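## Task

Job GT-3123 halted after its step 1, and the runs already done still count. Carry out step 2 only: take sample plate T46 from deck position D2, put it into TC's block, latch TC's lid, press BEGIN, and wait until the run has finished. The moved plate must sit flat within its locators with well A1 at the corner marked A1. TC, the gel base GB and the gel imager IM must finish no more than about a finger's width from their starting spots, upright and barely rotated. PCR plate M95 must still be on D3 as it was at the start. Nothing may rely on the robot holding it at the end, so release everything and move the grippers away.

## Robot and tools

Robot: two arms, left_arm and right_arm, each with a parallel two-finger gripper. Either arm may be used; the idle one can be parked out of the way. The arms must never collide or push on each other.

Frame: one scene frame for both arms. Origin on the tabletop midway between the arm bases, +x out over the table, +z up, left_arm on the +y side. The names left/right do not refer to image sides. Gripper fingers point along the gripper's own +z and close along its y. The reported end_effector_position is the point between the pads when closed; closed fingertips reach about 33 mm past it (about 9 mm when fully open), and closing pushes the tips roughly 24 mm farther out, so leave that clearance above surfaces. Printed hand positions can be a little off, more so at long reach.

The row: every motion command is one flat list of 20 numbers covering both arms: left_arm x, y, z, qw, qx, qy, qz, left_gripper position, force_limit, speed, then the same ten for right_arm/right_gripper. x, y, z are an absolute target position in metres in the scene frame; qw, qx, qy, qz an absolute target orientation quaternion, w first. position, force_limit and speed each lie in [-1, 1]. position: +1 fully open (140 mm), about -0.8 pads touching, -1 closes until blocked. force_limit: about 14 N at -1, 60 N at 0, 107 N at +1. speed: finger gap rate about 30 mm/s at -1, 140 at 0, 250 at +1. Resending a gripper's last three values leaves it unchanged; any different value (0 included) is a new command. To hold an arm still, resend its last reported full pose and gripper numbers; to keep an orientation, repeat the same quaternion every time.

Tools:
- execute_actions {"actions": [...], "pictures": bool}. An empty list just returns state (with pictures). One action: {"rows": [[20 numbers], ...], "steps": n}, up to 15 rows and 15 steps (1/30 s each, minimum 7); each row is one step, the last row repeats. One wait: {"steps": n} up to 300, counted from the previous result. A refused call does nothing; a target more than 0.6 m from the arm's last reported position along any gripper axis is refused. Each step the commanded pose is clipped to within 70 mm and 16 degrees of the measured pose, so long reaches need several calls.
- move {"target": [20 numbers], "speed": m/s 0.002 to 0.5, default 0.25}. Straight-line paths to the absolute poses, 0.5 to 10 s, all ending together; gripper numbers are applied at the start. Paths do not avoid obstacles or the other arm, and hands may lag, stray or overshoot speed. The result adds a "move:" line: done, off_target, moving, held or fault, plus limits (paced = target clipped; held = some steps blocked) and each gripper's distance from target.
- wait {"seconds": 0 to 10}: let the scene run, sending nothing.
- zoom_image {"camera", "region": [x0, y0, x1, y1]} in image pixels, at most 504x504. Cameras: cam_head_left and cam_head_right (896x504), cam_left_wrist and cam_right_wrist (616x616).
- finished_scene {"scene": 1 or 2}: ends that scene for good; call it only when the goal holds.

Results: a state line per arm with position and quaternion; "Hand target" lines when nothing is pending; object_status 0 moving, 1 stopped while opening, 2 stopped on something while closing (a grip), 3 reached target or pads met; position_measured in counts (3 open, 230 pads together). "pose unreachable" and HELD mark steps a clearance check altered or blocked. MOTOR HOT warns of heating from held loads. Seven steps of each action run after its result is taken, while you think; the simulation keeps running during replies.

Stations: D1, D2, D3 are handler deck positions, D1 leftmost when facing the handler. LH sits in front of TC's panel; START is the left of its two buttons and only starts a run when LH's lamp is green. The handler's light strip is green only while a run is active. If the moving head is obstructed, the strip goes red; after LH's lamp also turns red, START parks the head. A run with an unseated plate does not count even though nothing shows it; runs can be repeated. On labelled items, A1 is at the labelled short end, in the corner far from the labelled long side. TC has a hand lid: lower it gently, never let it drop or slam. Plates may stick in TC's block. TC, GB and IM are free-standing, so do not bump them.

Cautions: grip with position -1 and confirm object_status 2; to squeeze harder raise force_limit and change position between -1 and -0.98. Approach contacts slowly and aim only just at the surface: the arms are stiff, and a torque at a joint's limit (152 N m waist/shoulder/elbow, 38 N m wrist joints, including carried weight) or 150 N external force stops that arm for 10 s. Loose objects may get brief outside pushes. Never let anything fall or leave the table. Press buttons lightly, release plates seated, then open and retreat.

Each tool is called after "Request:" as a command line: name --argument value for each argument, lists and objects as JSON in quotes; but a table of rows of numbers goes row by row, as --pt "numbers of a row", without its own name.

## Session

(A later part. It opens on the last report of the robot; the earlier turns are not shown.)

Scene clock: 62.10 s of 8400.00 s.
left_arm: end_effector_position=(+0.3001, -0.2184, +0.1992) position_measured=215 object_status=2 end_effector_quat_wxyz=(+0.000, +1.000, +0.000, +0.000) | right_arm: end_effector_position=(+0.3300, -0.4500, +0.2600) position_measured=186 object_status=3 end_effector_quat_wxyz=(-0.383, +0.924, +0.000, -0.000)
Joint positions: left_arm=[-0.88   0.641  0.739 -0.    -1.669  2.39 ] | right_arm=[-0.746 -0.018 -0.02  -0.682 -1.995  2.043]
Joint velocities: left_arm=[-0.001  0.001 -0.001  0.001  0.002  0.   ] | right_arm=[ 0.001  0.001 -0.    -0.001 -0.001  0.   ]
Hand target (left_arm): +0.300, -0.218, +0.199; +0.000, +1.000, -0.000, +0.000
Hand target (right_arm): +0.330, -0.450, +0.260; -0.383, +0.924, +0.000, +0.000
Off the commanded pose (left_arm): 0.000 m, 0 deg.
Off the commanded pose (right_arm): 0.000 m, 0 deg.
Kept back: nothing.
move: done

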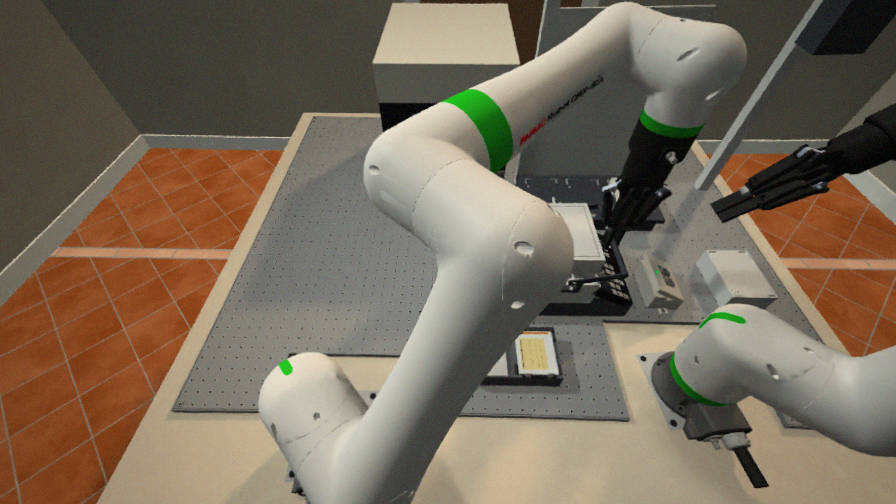

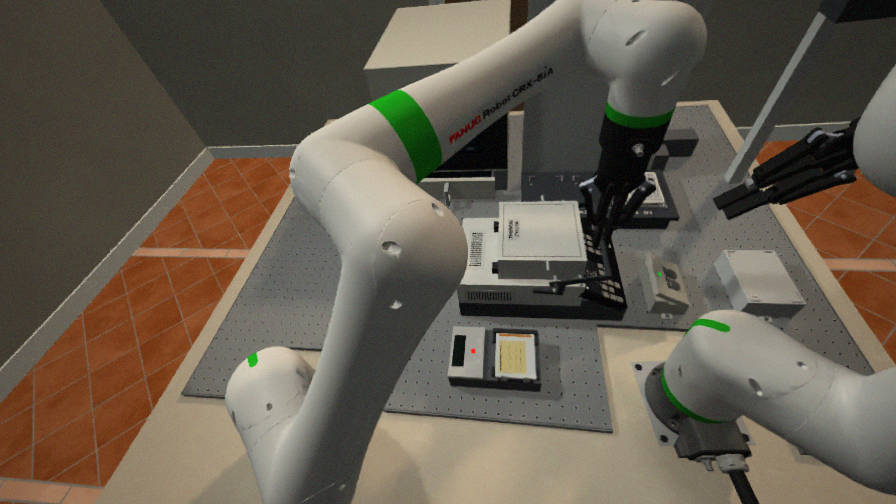

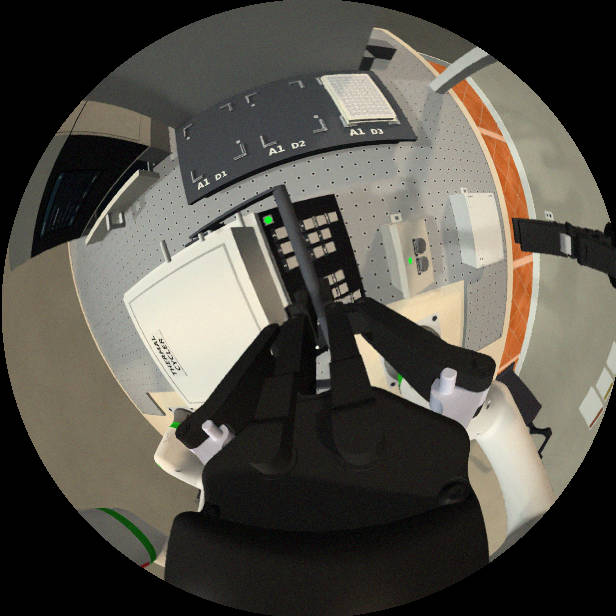

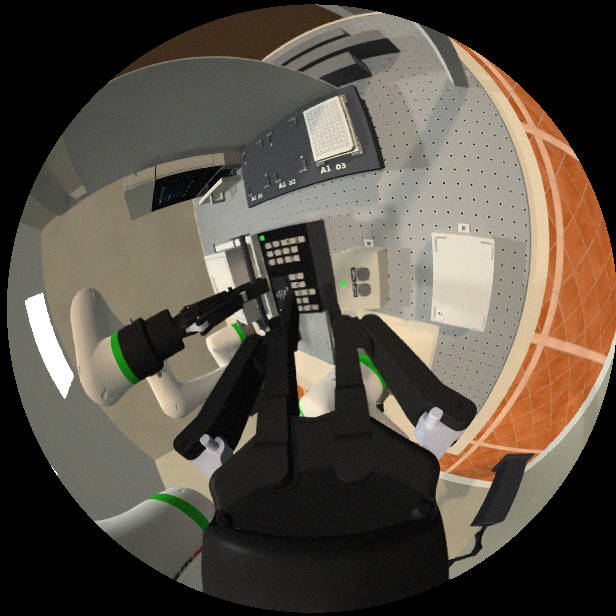

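Request:
move --target '[0.30,-0.2185,0.199,0,1,0,0,-0.55,-0.4,-0.6,0.33,-0.45,0.26,-0.383,0.924,0,0,-1,0.3,0]' --speed 0.015

Request:
move --target '[0.30,-0.2185,0.26,0,1,0,0,-0.55,-0.4,-0.6,0.33,-0.45,0.26,-0.383,0.924,0,0,-1,0.3,0]' --speed 0.08

Request:
zoom_image --camera "cam_right_wrist" --region '[220, 210, 360, 340]'

Scene clock: 63.07 s of 8400.00 s.
left_arm: end_effector_position=(+0.3000, -0.2185, +0.1990) position_measured=199 object_status=3 end_effector_quat_wxyz=(+0.000, +1.000, -0.000, +0.000) | right_arm: end_effector_position=(+0.3300, -0.4500, +0.2600) position_measured=234 object_status=3 end_effector_quat_wxyz=(-0.383, +0.924, +0.000, -0.000)
Joint positions: left_arm=[-0.88   0.641  0.739  0.    -1.669  2.39 ] | right_arm=[-0.746 -0.018 -0.02  -0.682 -1.995  2.043]
Joint velocities: left_arm=[ 0.001  0.    -0.    -0.    -0.001 -0.   ] | right_arm=[ 0.    -0.002 -0.    -0.    -0.     0.   ]
Hand target (left_arm): +0.300, -0.219, +0.199; +0.000, +1.000, -0.000, +0.000
Hand target (right_arm): +0.330, -0.450, +0.260; -0.383, +0.924, +0.000, +0.000
Off the commanded pose (left_arm): 0.000 m, 0 deg.
Off the commanded pose (right_arm): 0.000 m, 0 deg.
Kept back: nothing.
move: done

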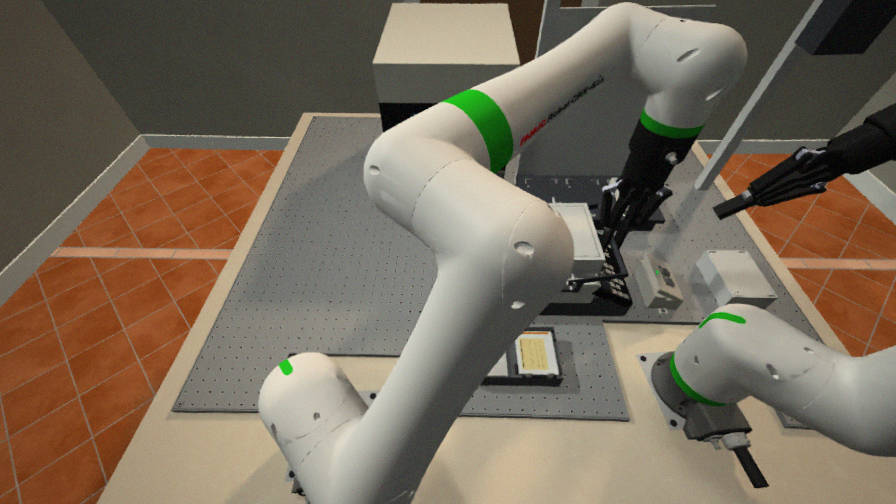

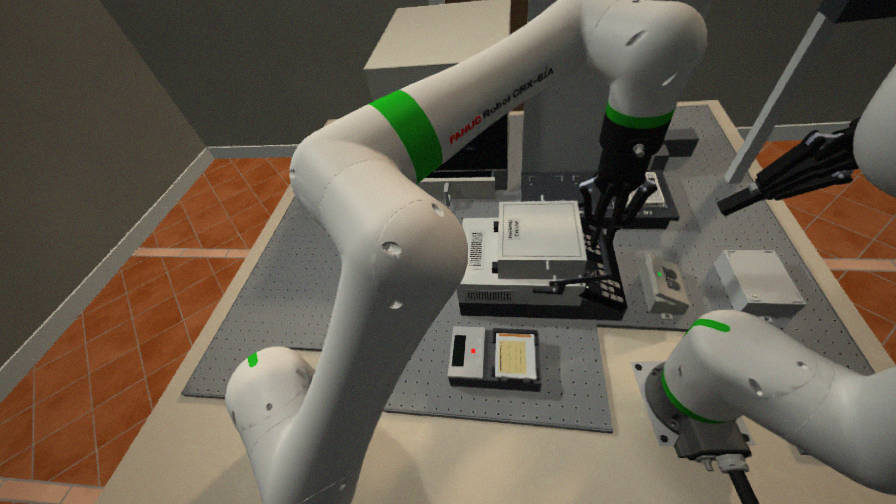

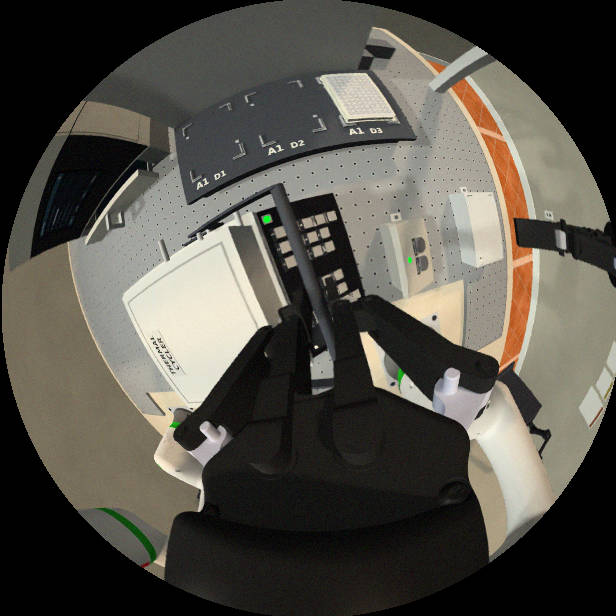

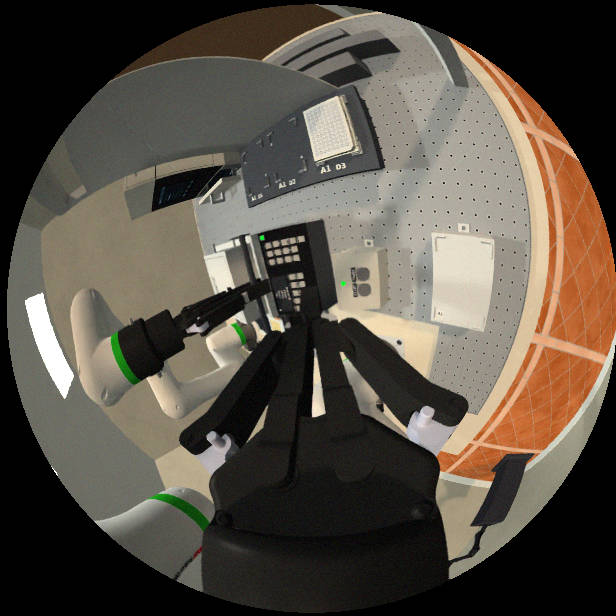

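Scene clock: 64.17 s of 8400.00 s.
left_arm: end_effector_position=(+0.3001, -0.2185, +0.2600) position_measured=199 object_status=3 end_effector_quat_wxyz=(+0.000, +1.000, +0.000, -0.000) | right_arm: end_effector_position=(+0.3300, -0.4500, +0.2600) position_measured=234 object_status=3 end_effector_quat_wxyz=(-0.383, +0.924, +0.000, -0.000)
Joint positions: left_arm=[-0.88   0.682  0.949  0.    -1.837  2.391] | right_arm=[-0.746 -0.018 -0.02  -0.682 -1.995  2.043]
Joint velocities: left_arm=[-0.     0.003  0.006 -0.001 -0.005  0.001] | right_arm=[ 0.001  0.001  0.     0.    -0.    -0.   ]
Hand target (left_arm): +0.300, -0.219, +0.260; +0.000, +1.000, +0.000, -0.000
Hand target (right_arm): +0.330, -0.450, +0.260; -0.383, +0.924, +0.000, +0.000
Off the commanded pose (left_arm): 0.000 m, 0 deg.
Off the commanded pose (right_arm): 0.000 m, 0 deg.
Kept back: nothing.
move: done

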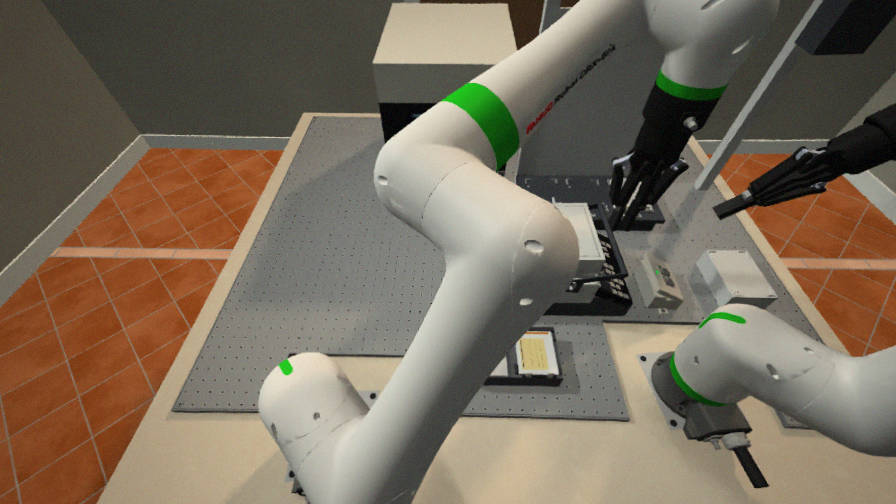

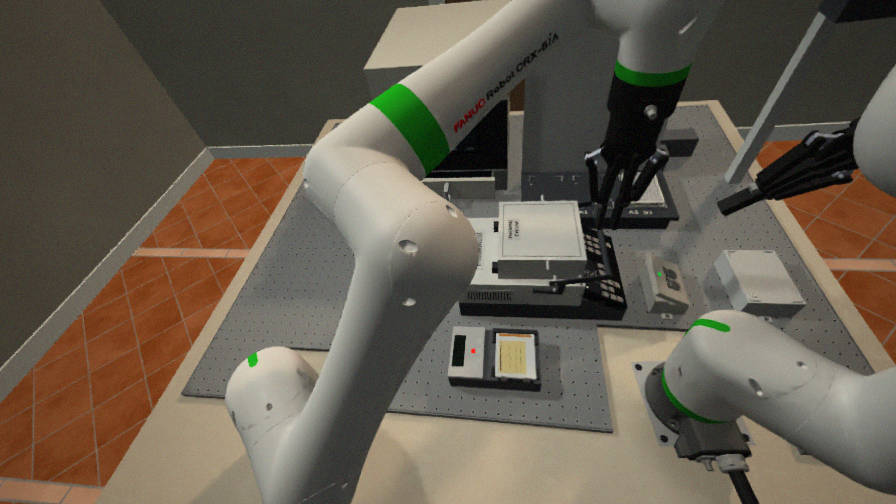

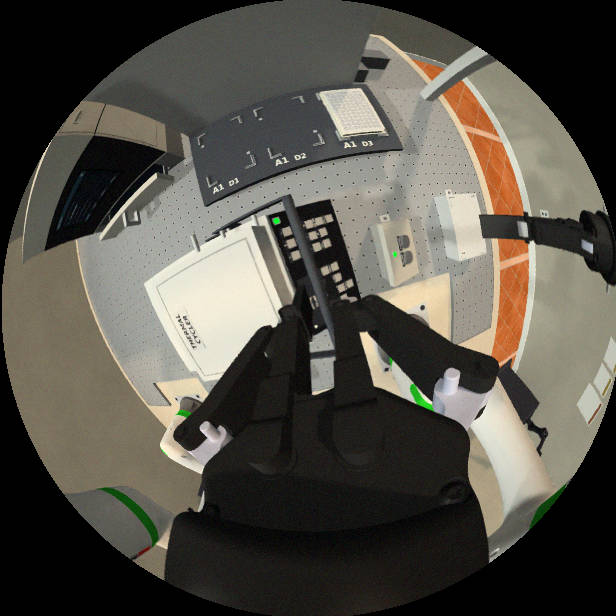

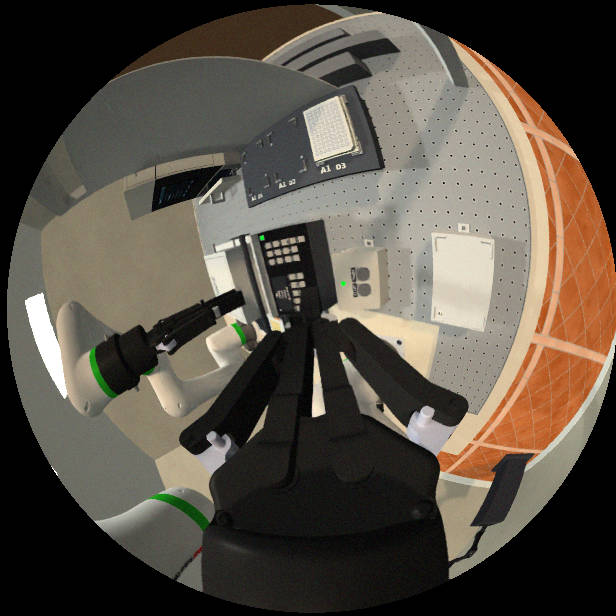

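Region (220, 210, 360, 340) of cam_right_wrist's 616x616 image, scaled by 3.600, with more detail than that image has; it fills the top 468 rows of this view, and the rest is white.

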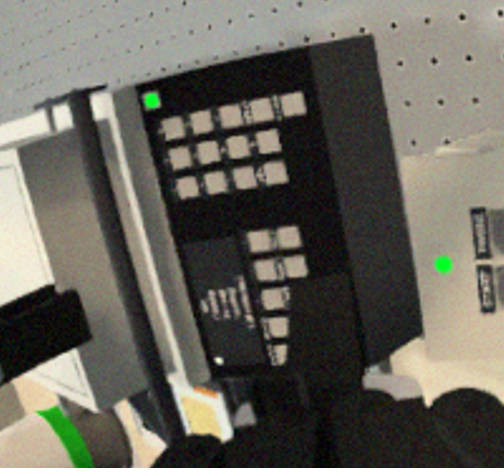

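Request:
move --target '[0.28,0.15,0.36,0,1,0,0,-0.55,-0.4,-0.6,0.22,-0.3045,0.1755,-0.259,0.966,0,0,-1,0.3,0]' --speed 0.2

Request:
zoom_image --camera "cam_head_right" --region '[560, 220, 680, 330]'

Request:
zoom_image --camera "cam_right_wrist" --region '[230, 180, 390, 330]'

Scene clock: 67.57 s of 8400.00 s.
left_arm: end_effector_position=(+0.2791, +0.1500, +0.3596) position_measured=199 object_status=3 end_effector_quat_wxyz=(-0.000, +1.000, -0.000, -0.000) | right_arm: end_effector_position=(+0.2191, -0.3044, +0.1754) position_measured=234 object_status=3 end_effector_quat_wxyz=(-0.258, +0.966, -0.000, -0.002)
Joint positions: left_arm=[-0.287 -0.072  0.216 -0.    -1.86   1.797] | right_arm=[-0.099 -0.697 -0.581 -0.524 -1.662  1.492]
Joint velocities: left_arm=[ 0.002 -0.001  0.001  0.001 -0.001 -0.002] | right_arm=[ 0.016 -0.007 -0.002  0.006  0.003 -0.017]
Hand target (left_arm): +0.279, +0.150, +0.360; -0.000, +1.000, +0.000, -0.000
Hand target (right_arm): +0.219, -0.304, +0.175; -0.258, +0.966, -0.000, -0.002
Off the commanded pose (left_arm): 0.001 m, 0 deg.
Off the commanded pose (right_arm): 0.001 m, 0 deg.
Kept back: nothing.
move: done

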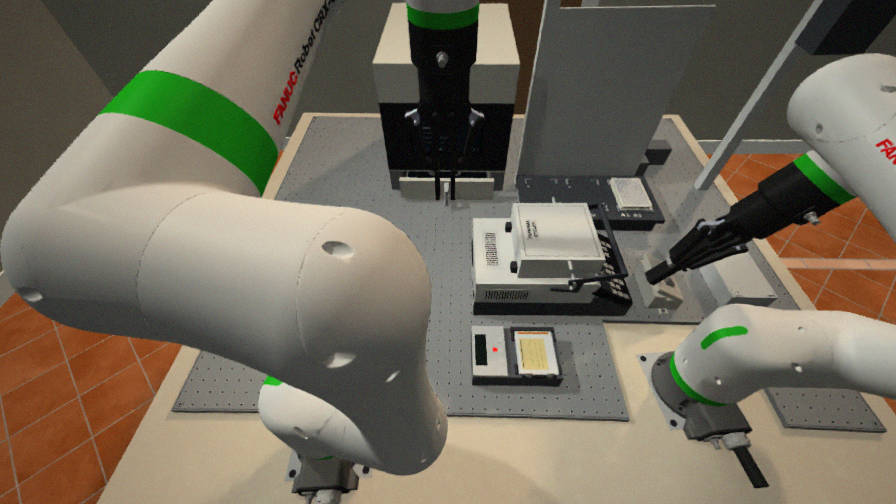

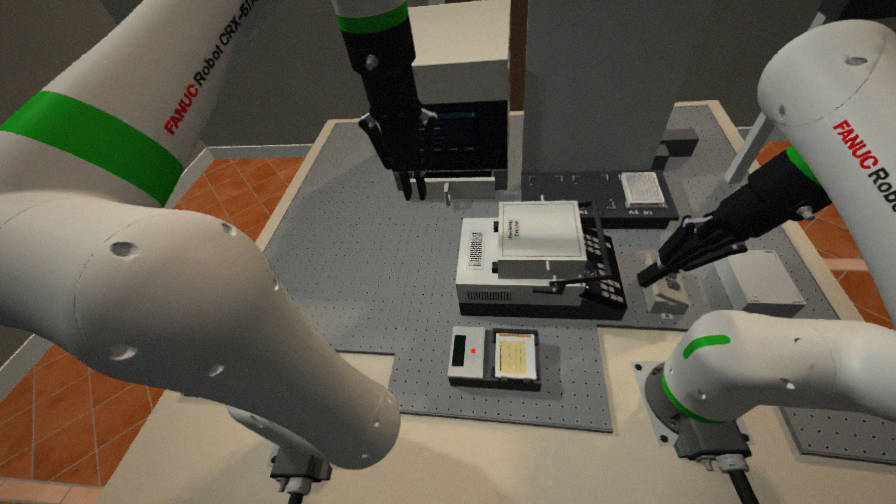

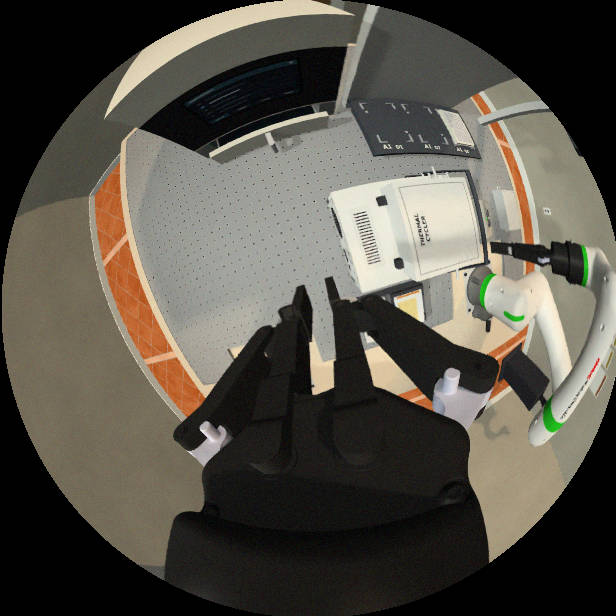

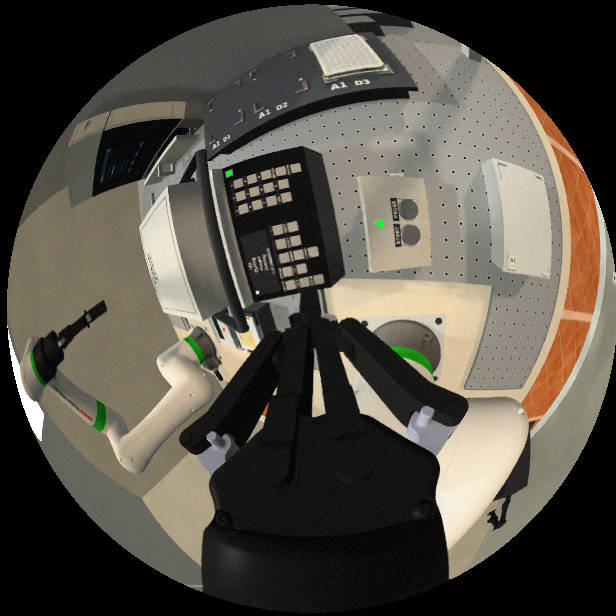

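Region (560, 220, 680, 330) of cam_head_right's 896x504 image, scaled by 4.200, with more detail than that image has; it fills the top 462 rows of this view, and the rest is white.

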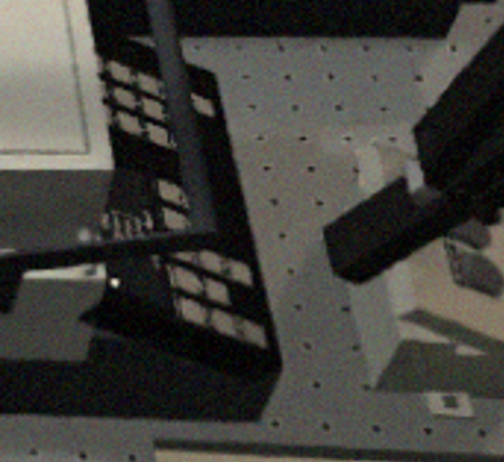

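Region (230, 180, 390, 330) of cam_right_wrist's 616x616 image, scaled by 3.150, with more detail than that image has; it fills the top 472 rows of this view, and the rest is white.

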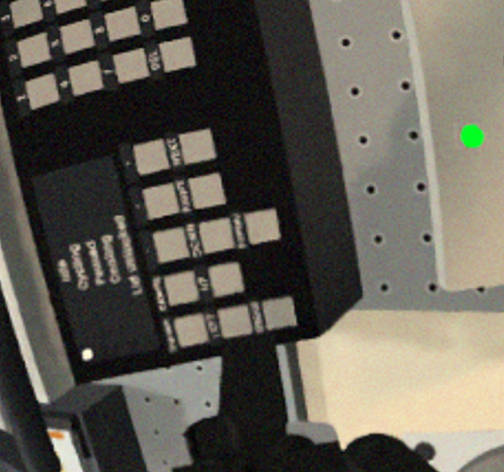

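Request:
move --target '[0.28,0.15,0.36,0,1,0,0,-0.55,-0.4,-0.6,0.22,-0.300,0.132,-0.259,0.966,0,0,-1,0.3,0]' --speed 0.05

Request:
zoom_image --camera "cam_head_right" --region '[580, 250, 670, 330]'

Request:
zoom_image --camera "cam_right_wrist" --region '[230, 180, 390, 330]'

Scene clock: 69.13 s of 8400.00 s.
left_arm: end_effector_position=(+0.2800, +0.1500, +0.3600) position_measured=199 object_status=3 end_effector_quat_wxyz=(-0.000, +1.000, +0.000, -0.000) | right_arm: end_effector_position=(+0.2198, -0.3001, +0.1320) position_measured=234 object_status=3 end_effector_quat_wxyz=(-0.259, +0.966, -0.000, +0.000)
Joint positions: left_arm=[-0.286 -0.071  0.218 -0.    -1.86   1.796] | right_arm=[-0.077 -0.693 -0.681 -0.523 -1.559  1.525]
Joint velocities: left_arm=[-0.001  0.     0.001  0.     0.    -0.   ] | right_arm=[-0.001  0.    -0.002 -0.003  0.002  0.001]
Hand target (left_arm): +0.280, +0.150, +0.360; -0.000, +1.000, +0.000, -0.000
Hand target (right_arm): +0.220, -0.300, +0.132; -0.259, +0.966, -0.000, +0.000
Off the commanded pose (left_arm): 0.000 m, 0 deg.
Off the commanded pose (right_arm): 0.000 m, 0 deg.
Kept back: nothing.
move: done

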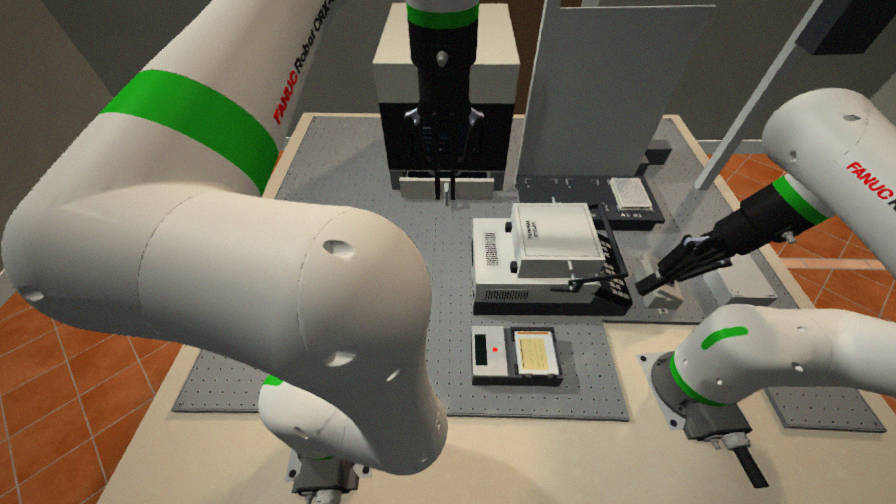

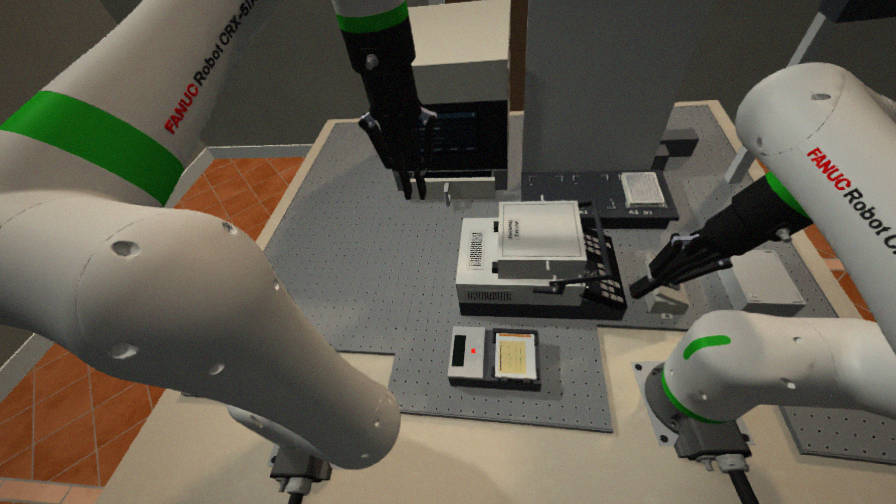

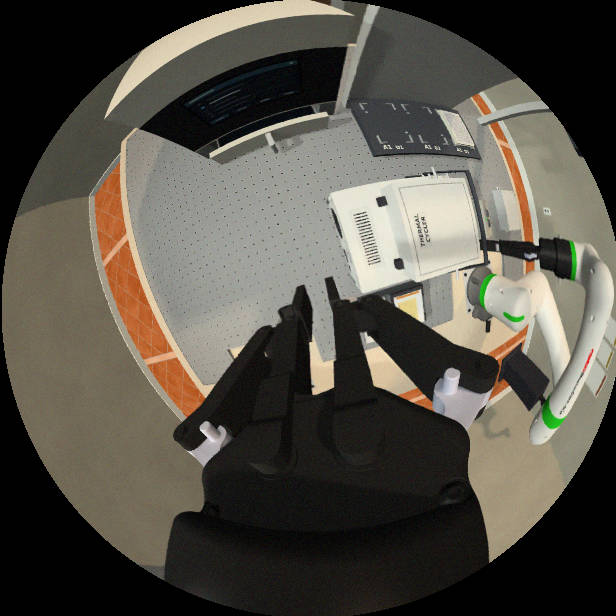

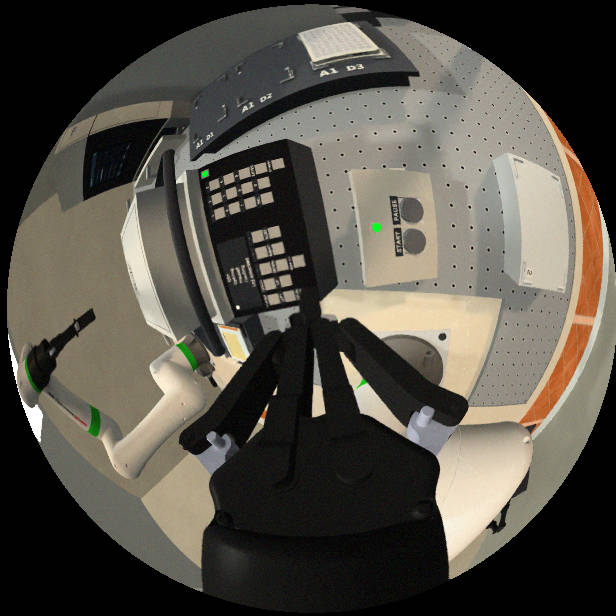

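Region (580, 250, 670, 330) of cam_head_right's 896x504 image, scaled by 5.600, with more detail than that image has.

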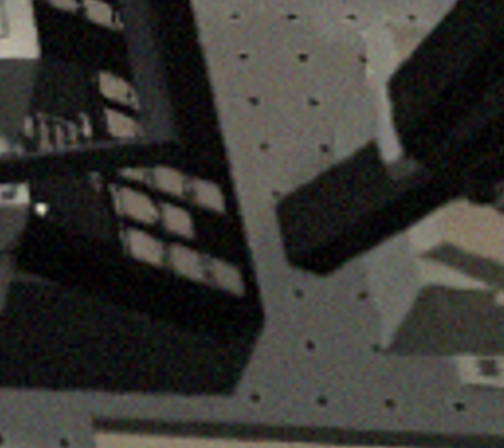

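Region (230, 180, 390, 330) of cam_right_wrist's 616x616 image, scaled by 3.150, with more detail than that image has; it fills the top 472 rows of this view, and the rest is white.

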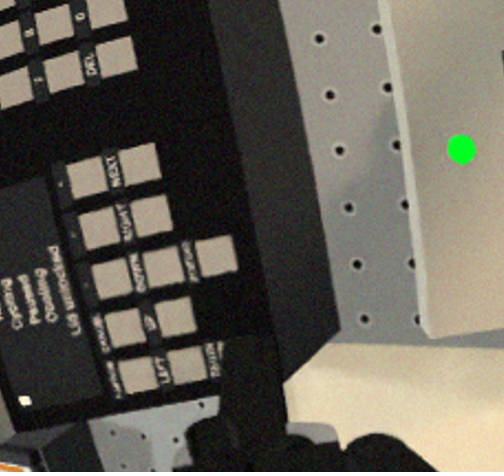

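Request:
move --target '[0.28,0.15,0.36,0,1,0,0,-0.55,-0.4,-0.6,0.22,-0.290,0.1147,-0.259,0.966,0,0,-1,0.3,0]' --speed 0.02

Request:
zoom_image --camera "cam_head_right" --region '[580, 250, 670, 330]'

Request:
zoom_image --camera "cam_right_wrist" --region '[230, 180, 390, 330]'

Scene clock: 70.83 s of 8400.00 s.
left_arm: end_effector_position=(+0.2800, +0.1500, +0.3600) position_measured=199 object_status=3 end_effector_quat_wxyz=(+0.000, +1.000, +0.000, +0.000) | right_arm: end_effector_position=(+0.2199, -0.2901, +0.1147) position_measured=234 object_status=3 end_effector_quat_wxyz=(-0.259, +0.966, -0.000, -0.000)
Joint positions: left_arm=[-0.286 -0.071  0.218  0.    -1.86   1.796] | right_arm=[-0.016 -0.705 -0.726 -0.522 -1.5    1.489]
Joint velocities: left_arm=[ 0.001 -0.    -0.     0.    -0.    -0.   ] | right_arm=[ 0.003 -0.    -0.002  0.001  0.001 -0.002]
Hand target (left_arm): +0.280, +0.150, +0.360; -0.000, +1.000, -0.000, -0.000
Hand target (right_arm): +0.220, -0.290, +0.115; -0.259, +0.966, -0.000, -0.000
Off the commanded pose (left_arm): 0.000 m, 0 deg.
Off the commanded pose (right_arm): 0.000 m, 0 deg.
Kept back: nothing.
move: done

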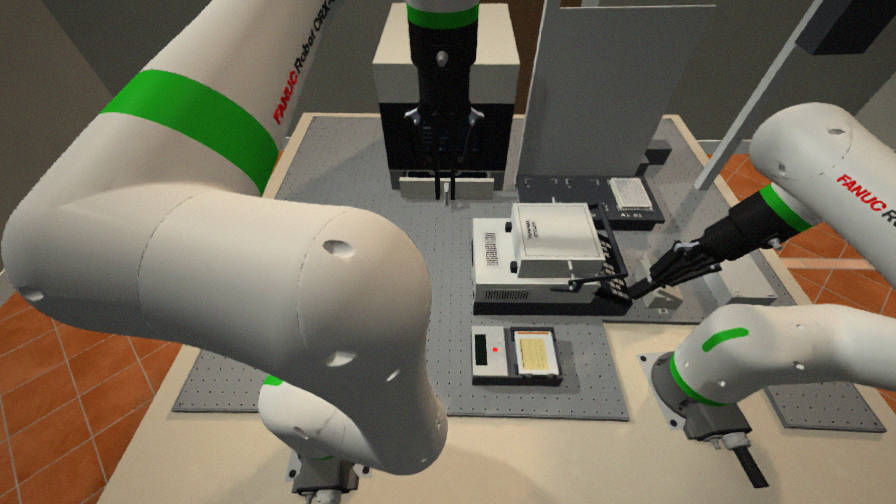

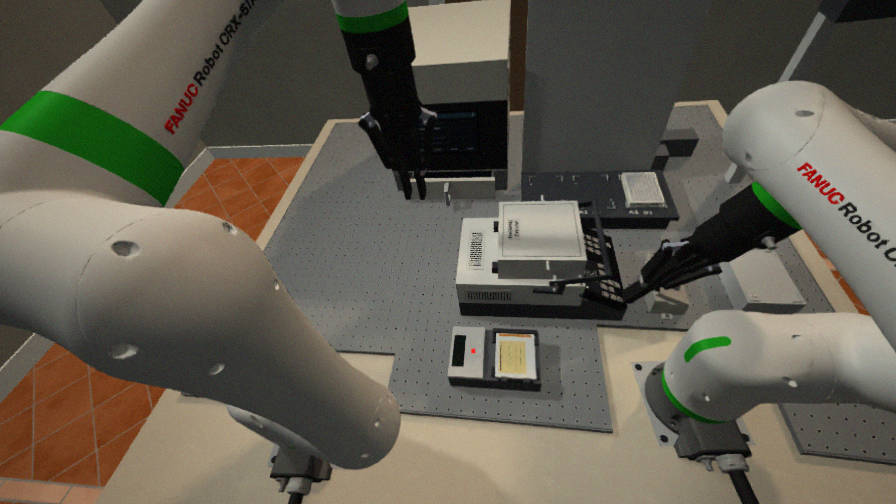

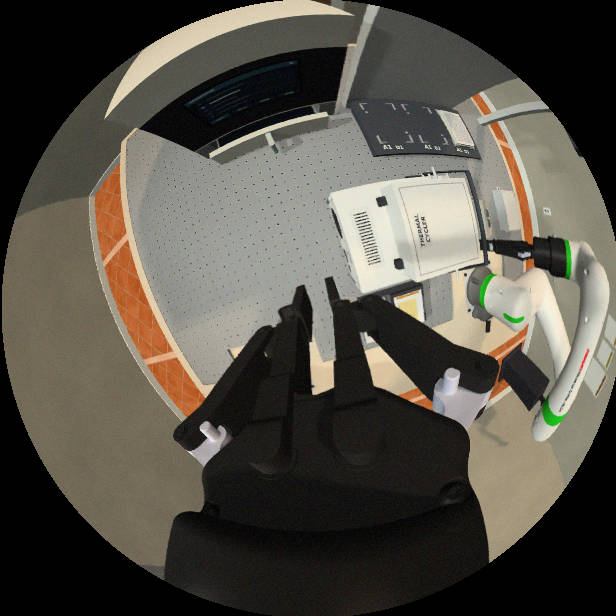

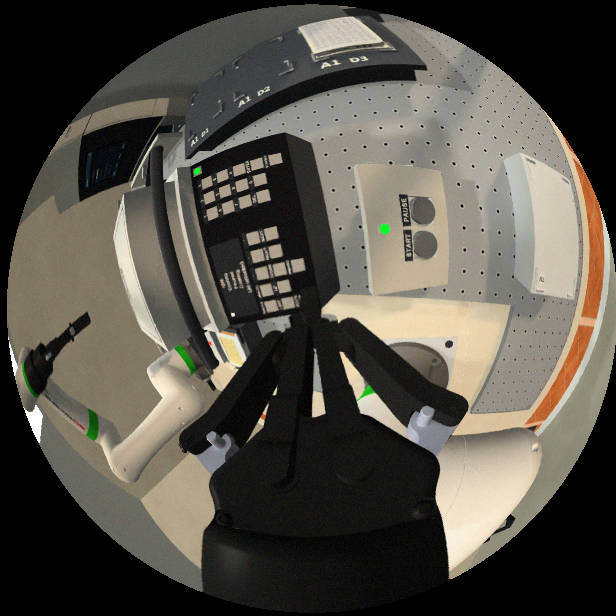

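Region (580, 250, 670, 330) of cam_head_right's 896x504 image, scaled by 5.600, with more detail than that image has.

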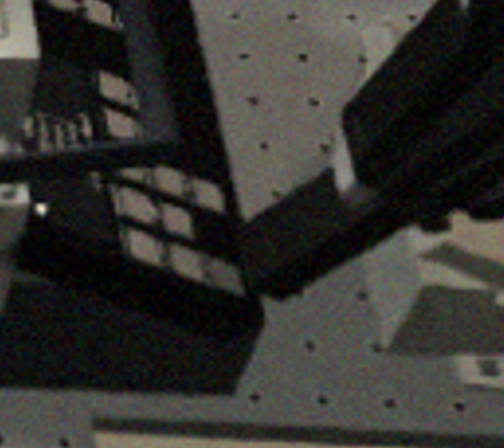

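Region (230, 180, 390, 330) of cam_right_wrist's 616x616 image, scaled by 3.150, with more detail than that image has; it fills the top 472 rows of this view, and the rest is white.

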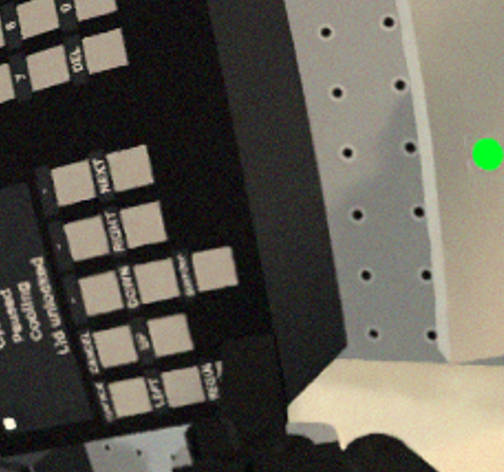

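Request:
move --target '[0.28,0.15,0.36,0,1,0,0,-0.55,-0.4,-0.6,0.217,-0.2887,0.1085,-0.259,0.966,0,0,-1,0.3,0]' --speed 0.008

Request:
zoom_image --camera "cam_head_right" --region '[580, 250, 670, 330]'

Scene clock: 72.33 s of 8400.00 s.
left_arm: end_effector_position=(+0.2800, +0.1500, +0.3600) position_measured=199 object_status=3 end_effector_quat_wxyz=(+0.000, +1.000, +0.000, +0.000) | right_arm: end_effector_position=(+0.2170, -0.2888, +0.1085) position_measured=234 object_status=3 end_effector_quat_wxyz=(-0.259, +0.966, -0.000, -0.000)
Joint positions: left_arm=[-0.286 -0.071  0.218 -0.    -1.86   1.796] | right_arm=[-0.006 -0.716 -0.745 -0.522 -1.488  1.484]
Joint velocities: left_arm=[-0.001  0.     0.    -0.     0.     0.   ] | right_arm=[ 0.001 -0.001 -0.001  0.     0.001 -0.   ]
Hand target (left_arm): +0.280, +0.150, +0.360; +0.000, +1.000, -0.000, -0.000
Hand target (right_arm): +0.217, -0.289, +0.109; -0.259, +0.966, -0.000, -0.000
Off the commanded pose (left_arm): 0.000 m, 0 deg.
Off the commanded pose (right_arm): 0.000 m, 0 deg.
Kept back: nothing.
move: done

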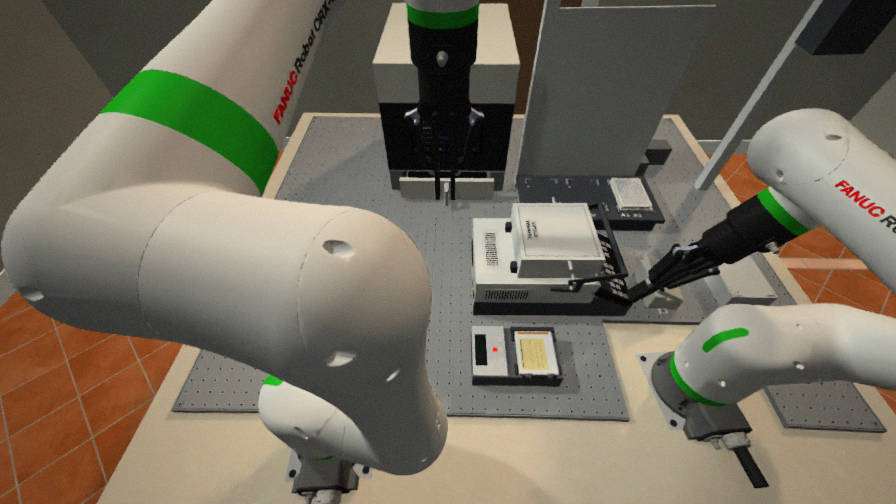

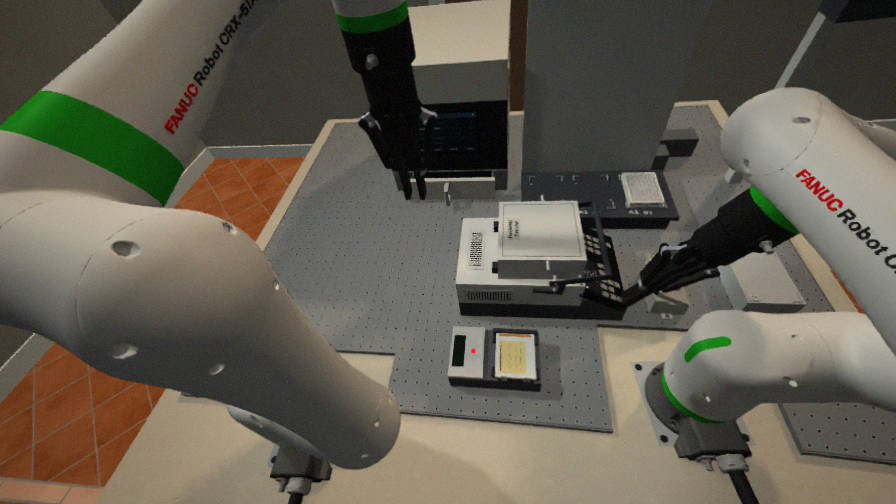

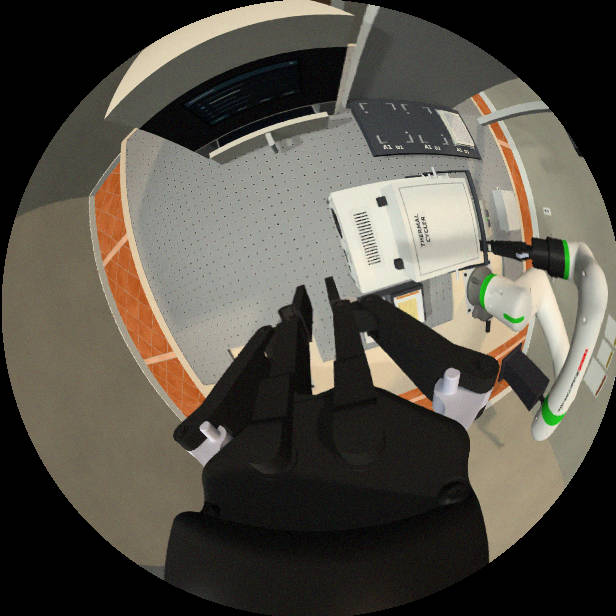

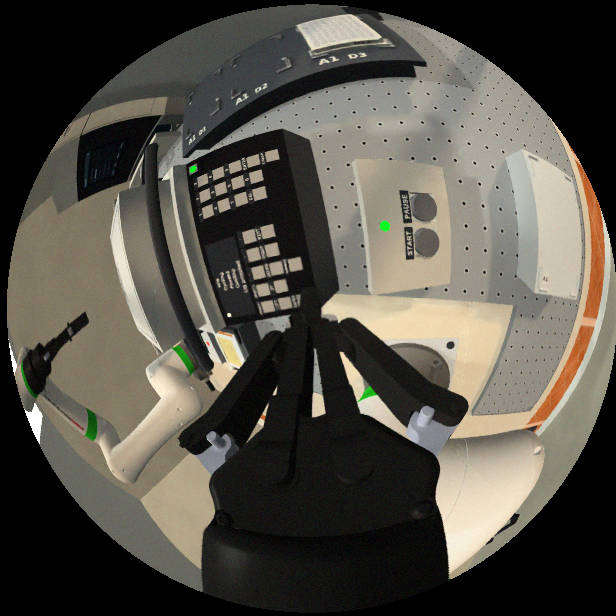

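Region (580, 250, 670, 330) of cam_head_right's 896x504 image, scaled by 5.600, with more detail than that image has.

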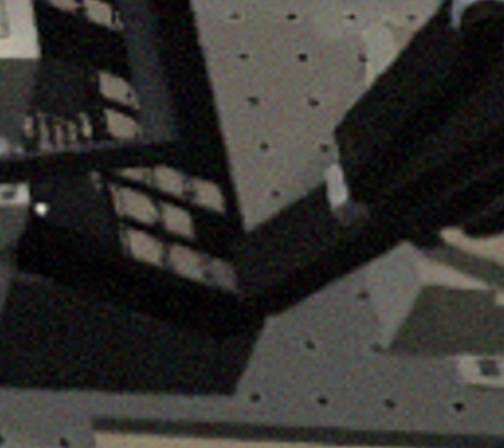

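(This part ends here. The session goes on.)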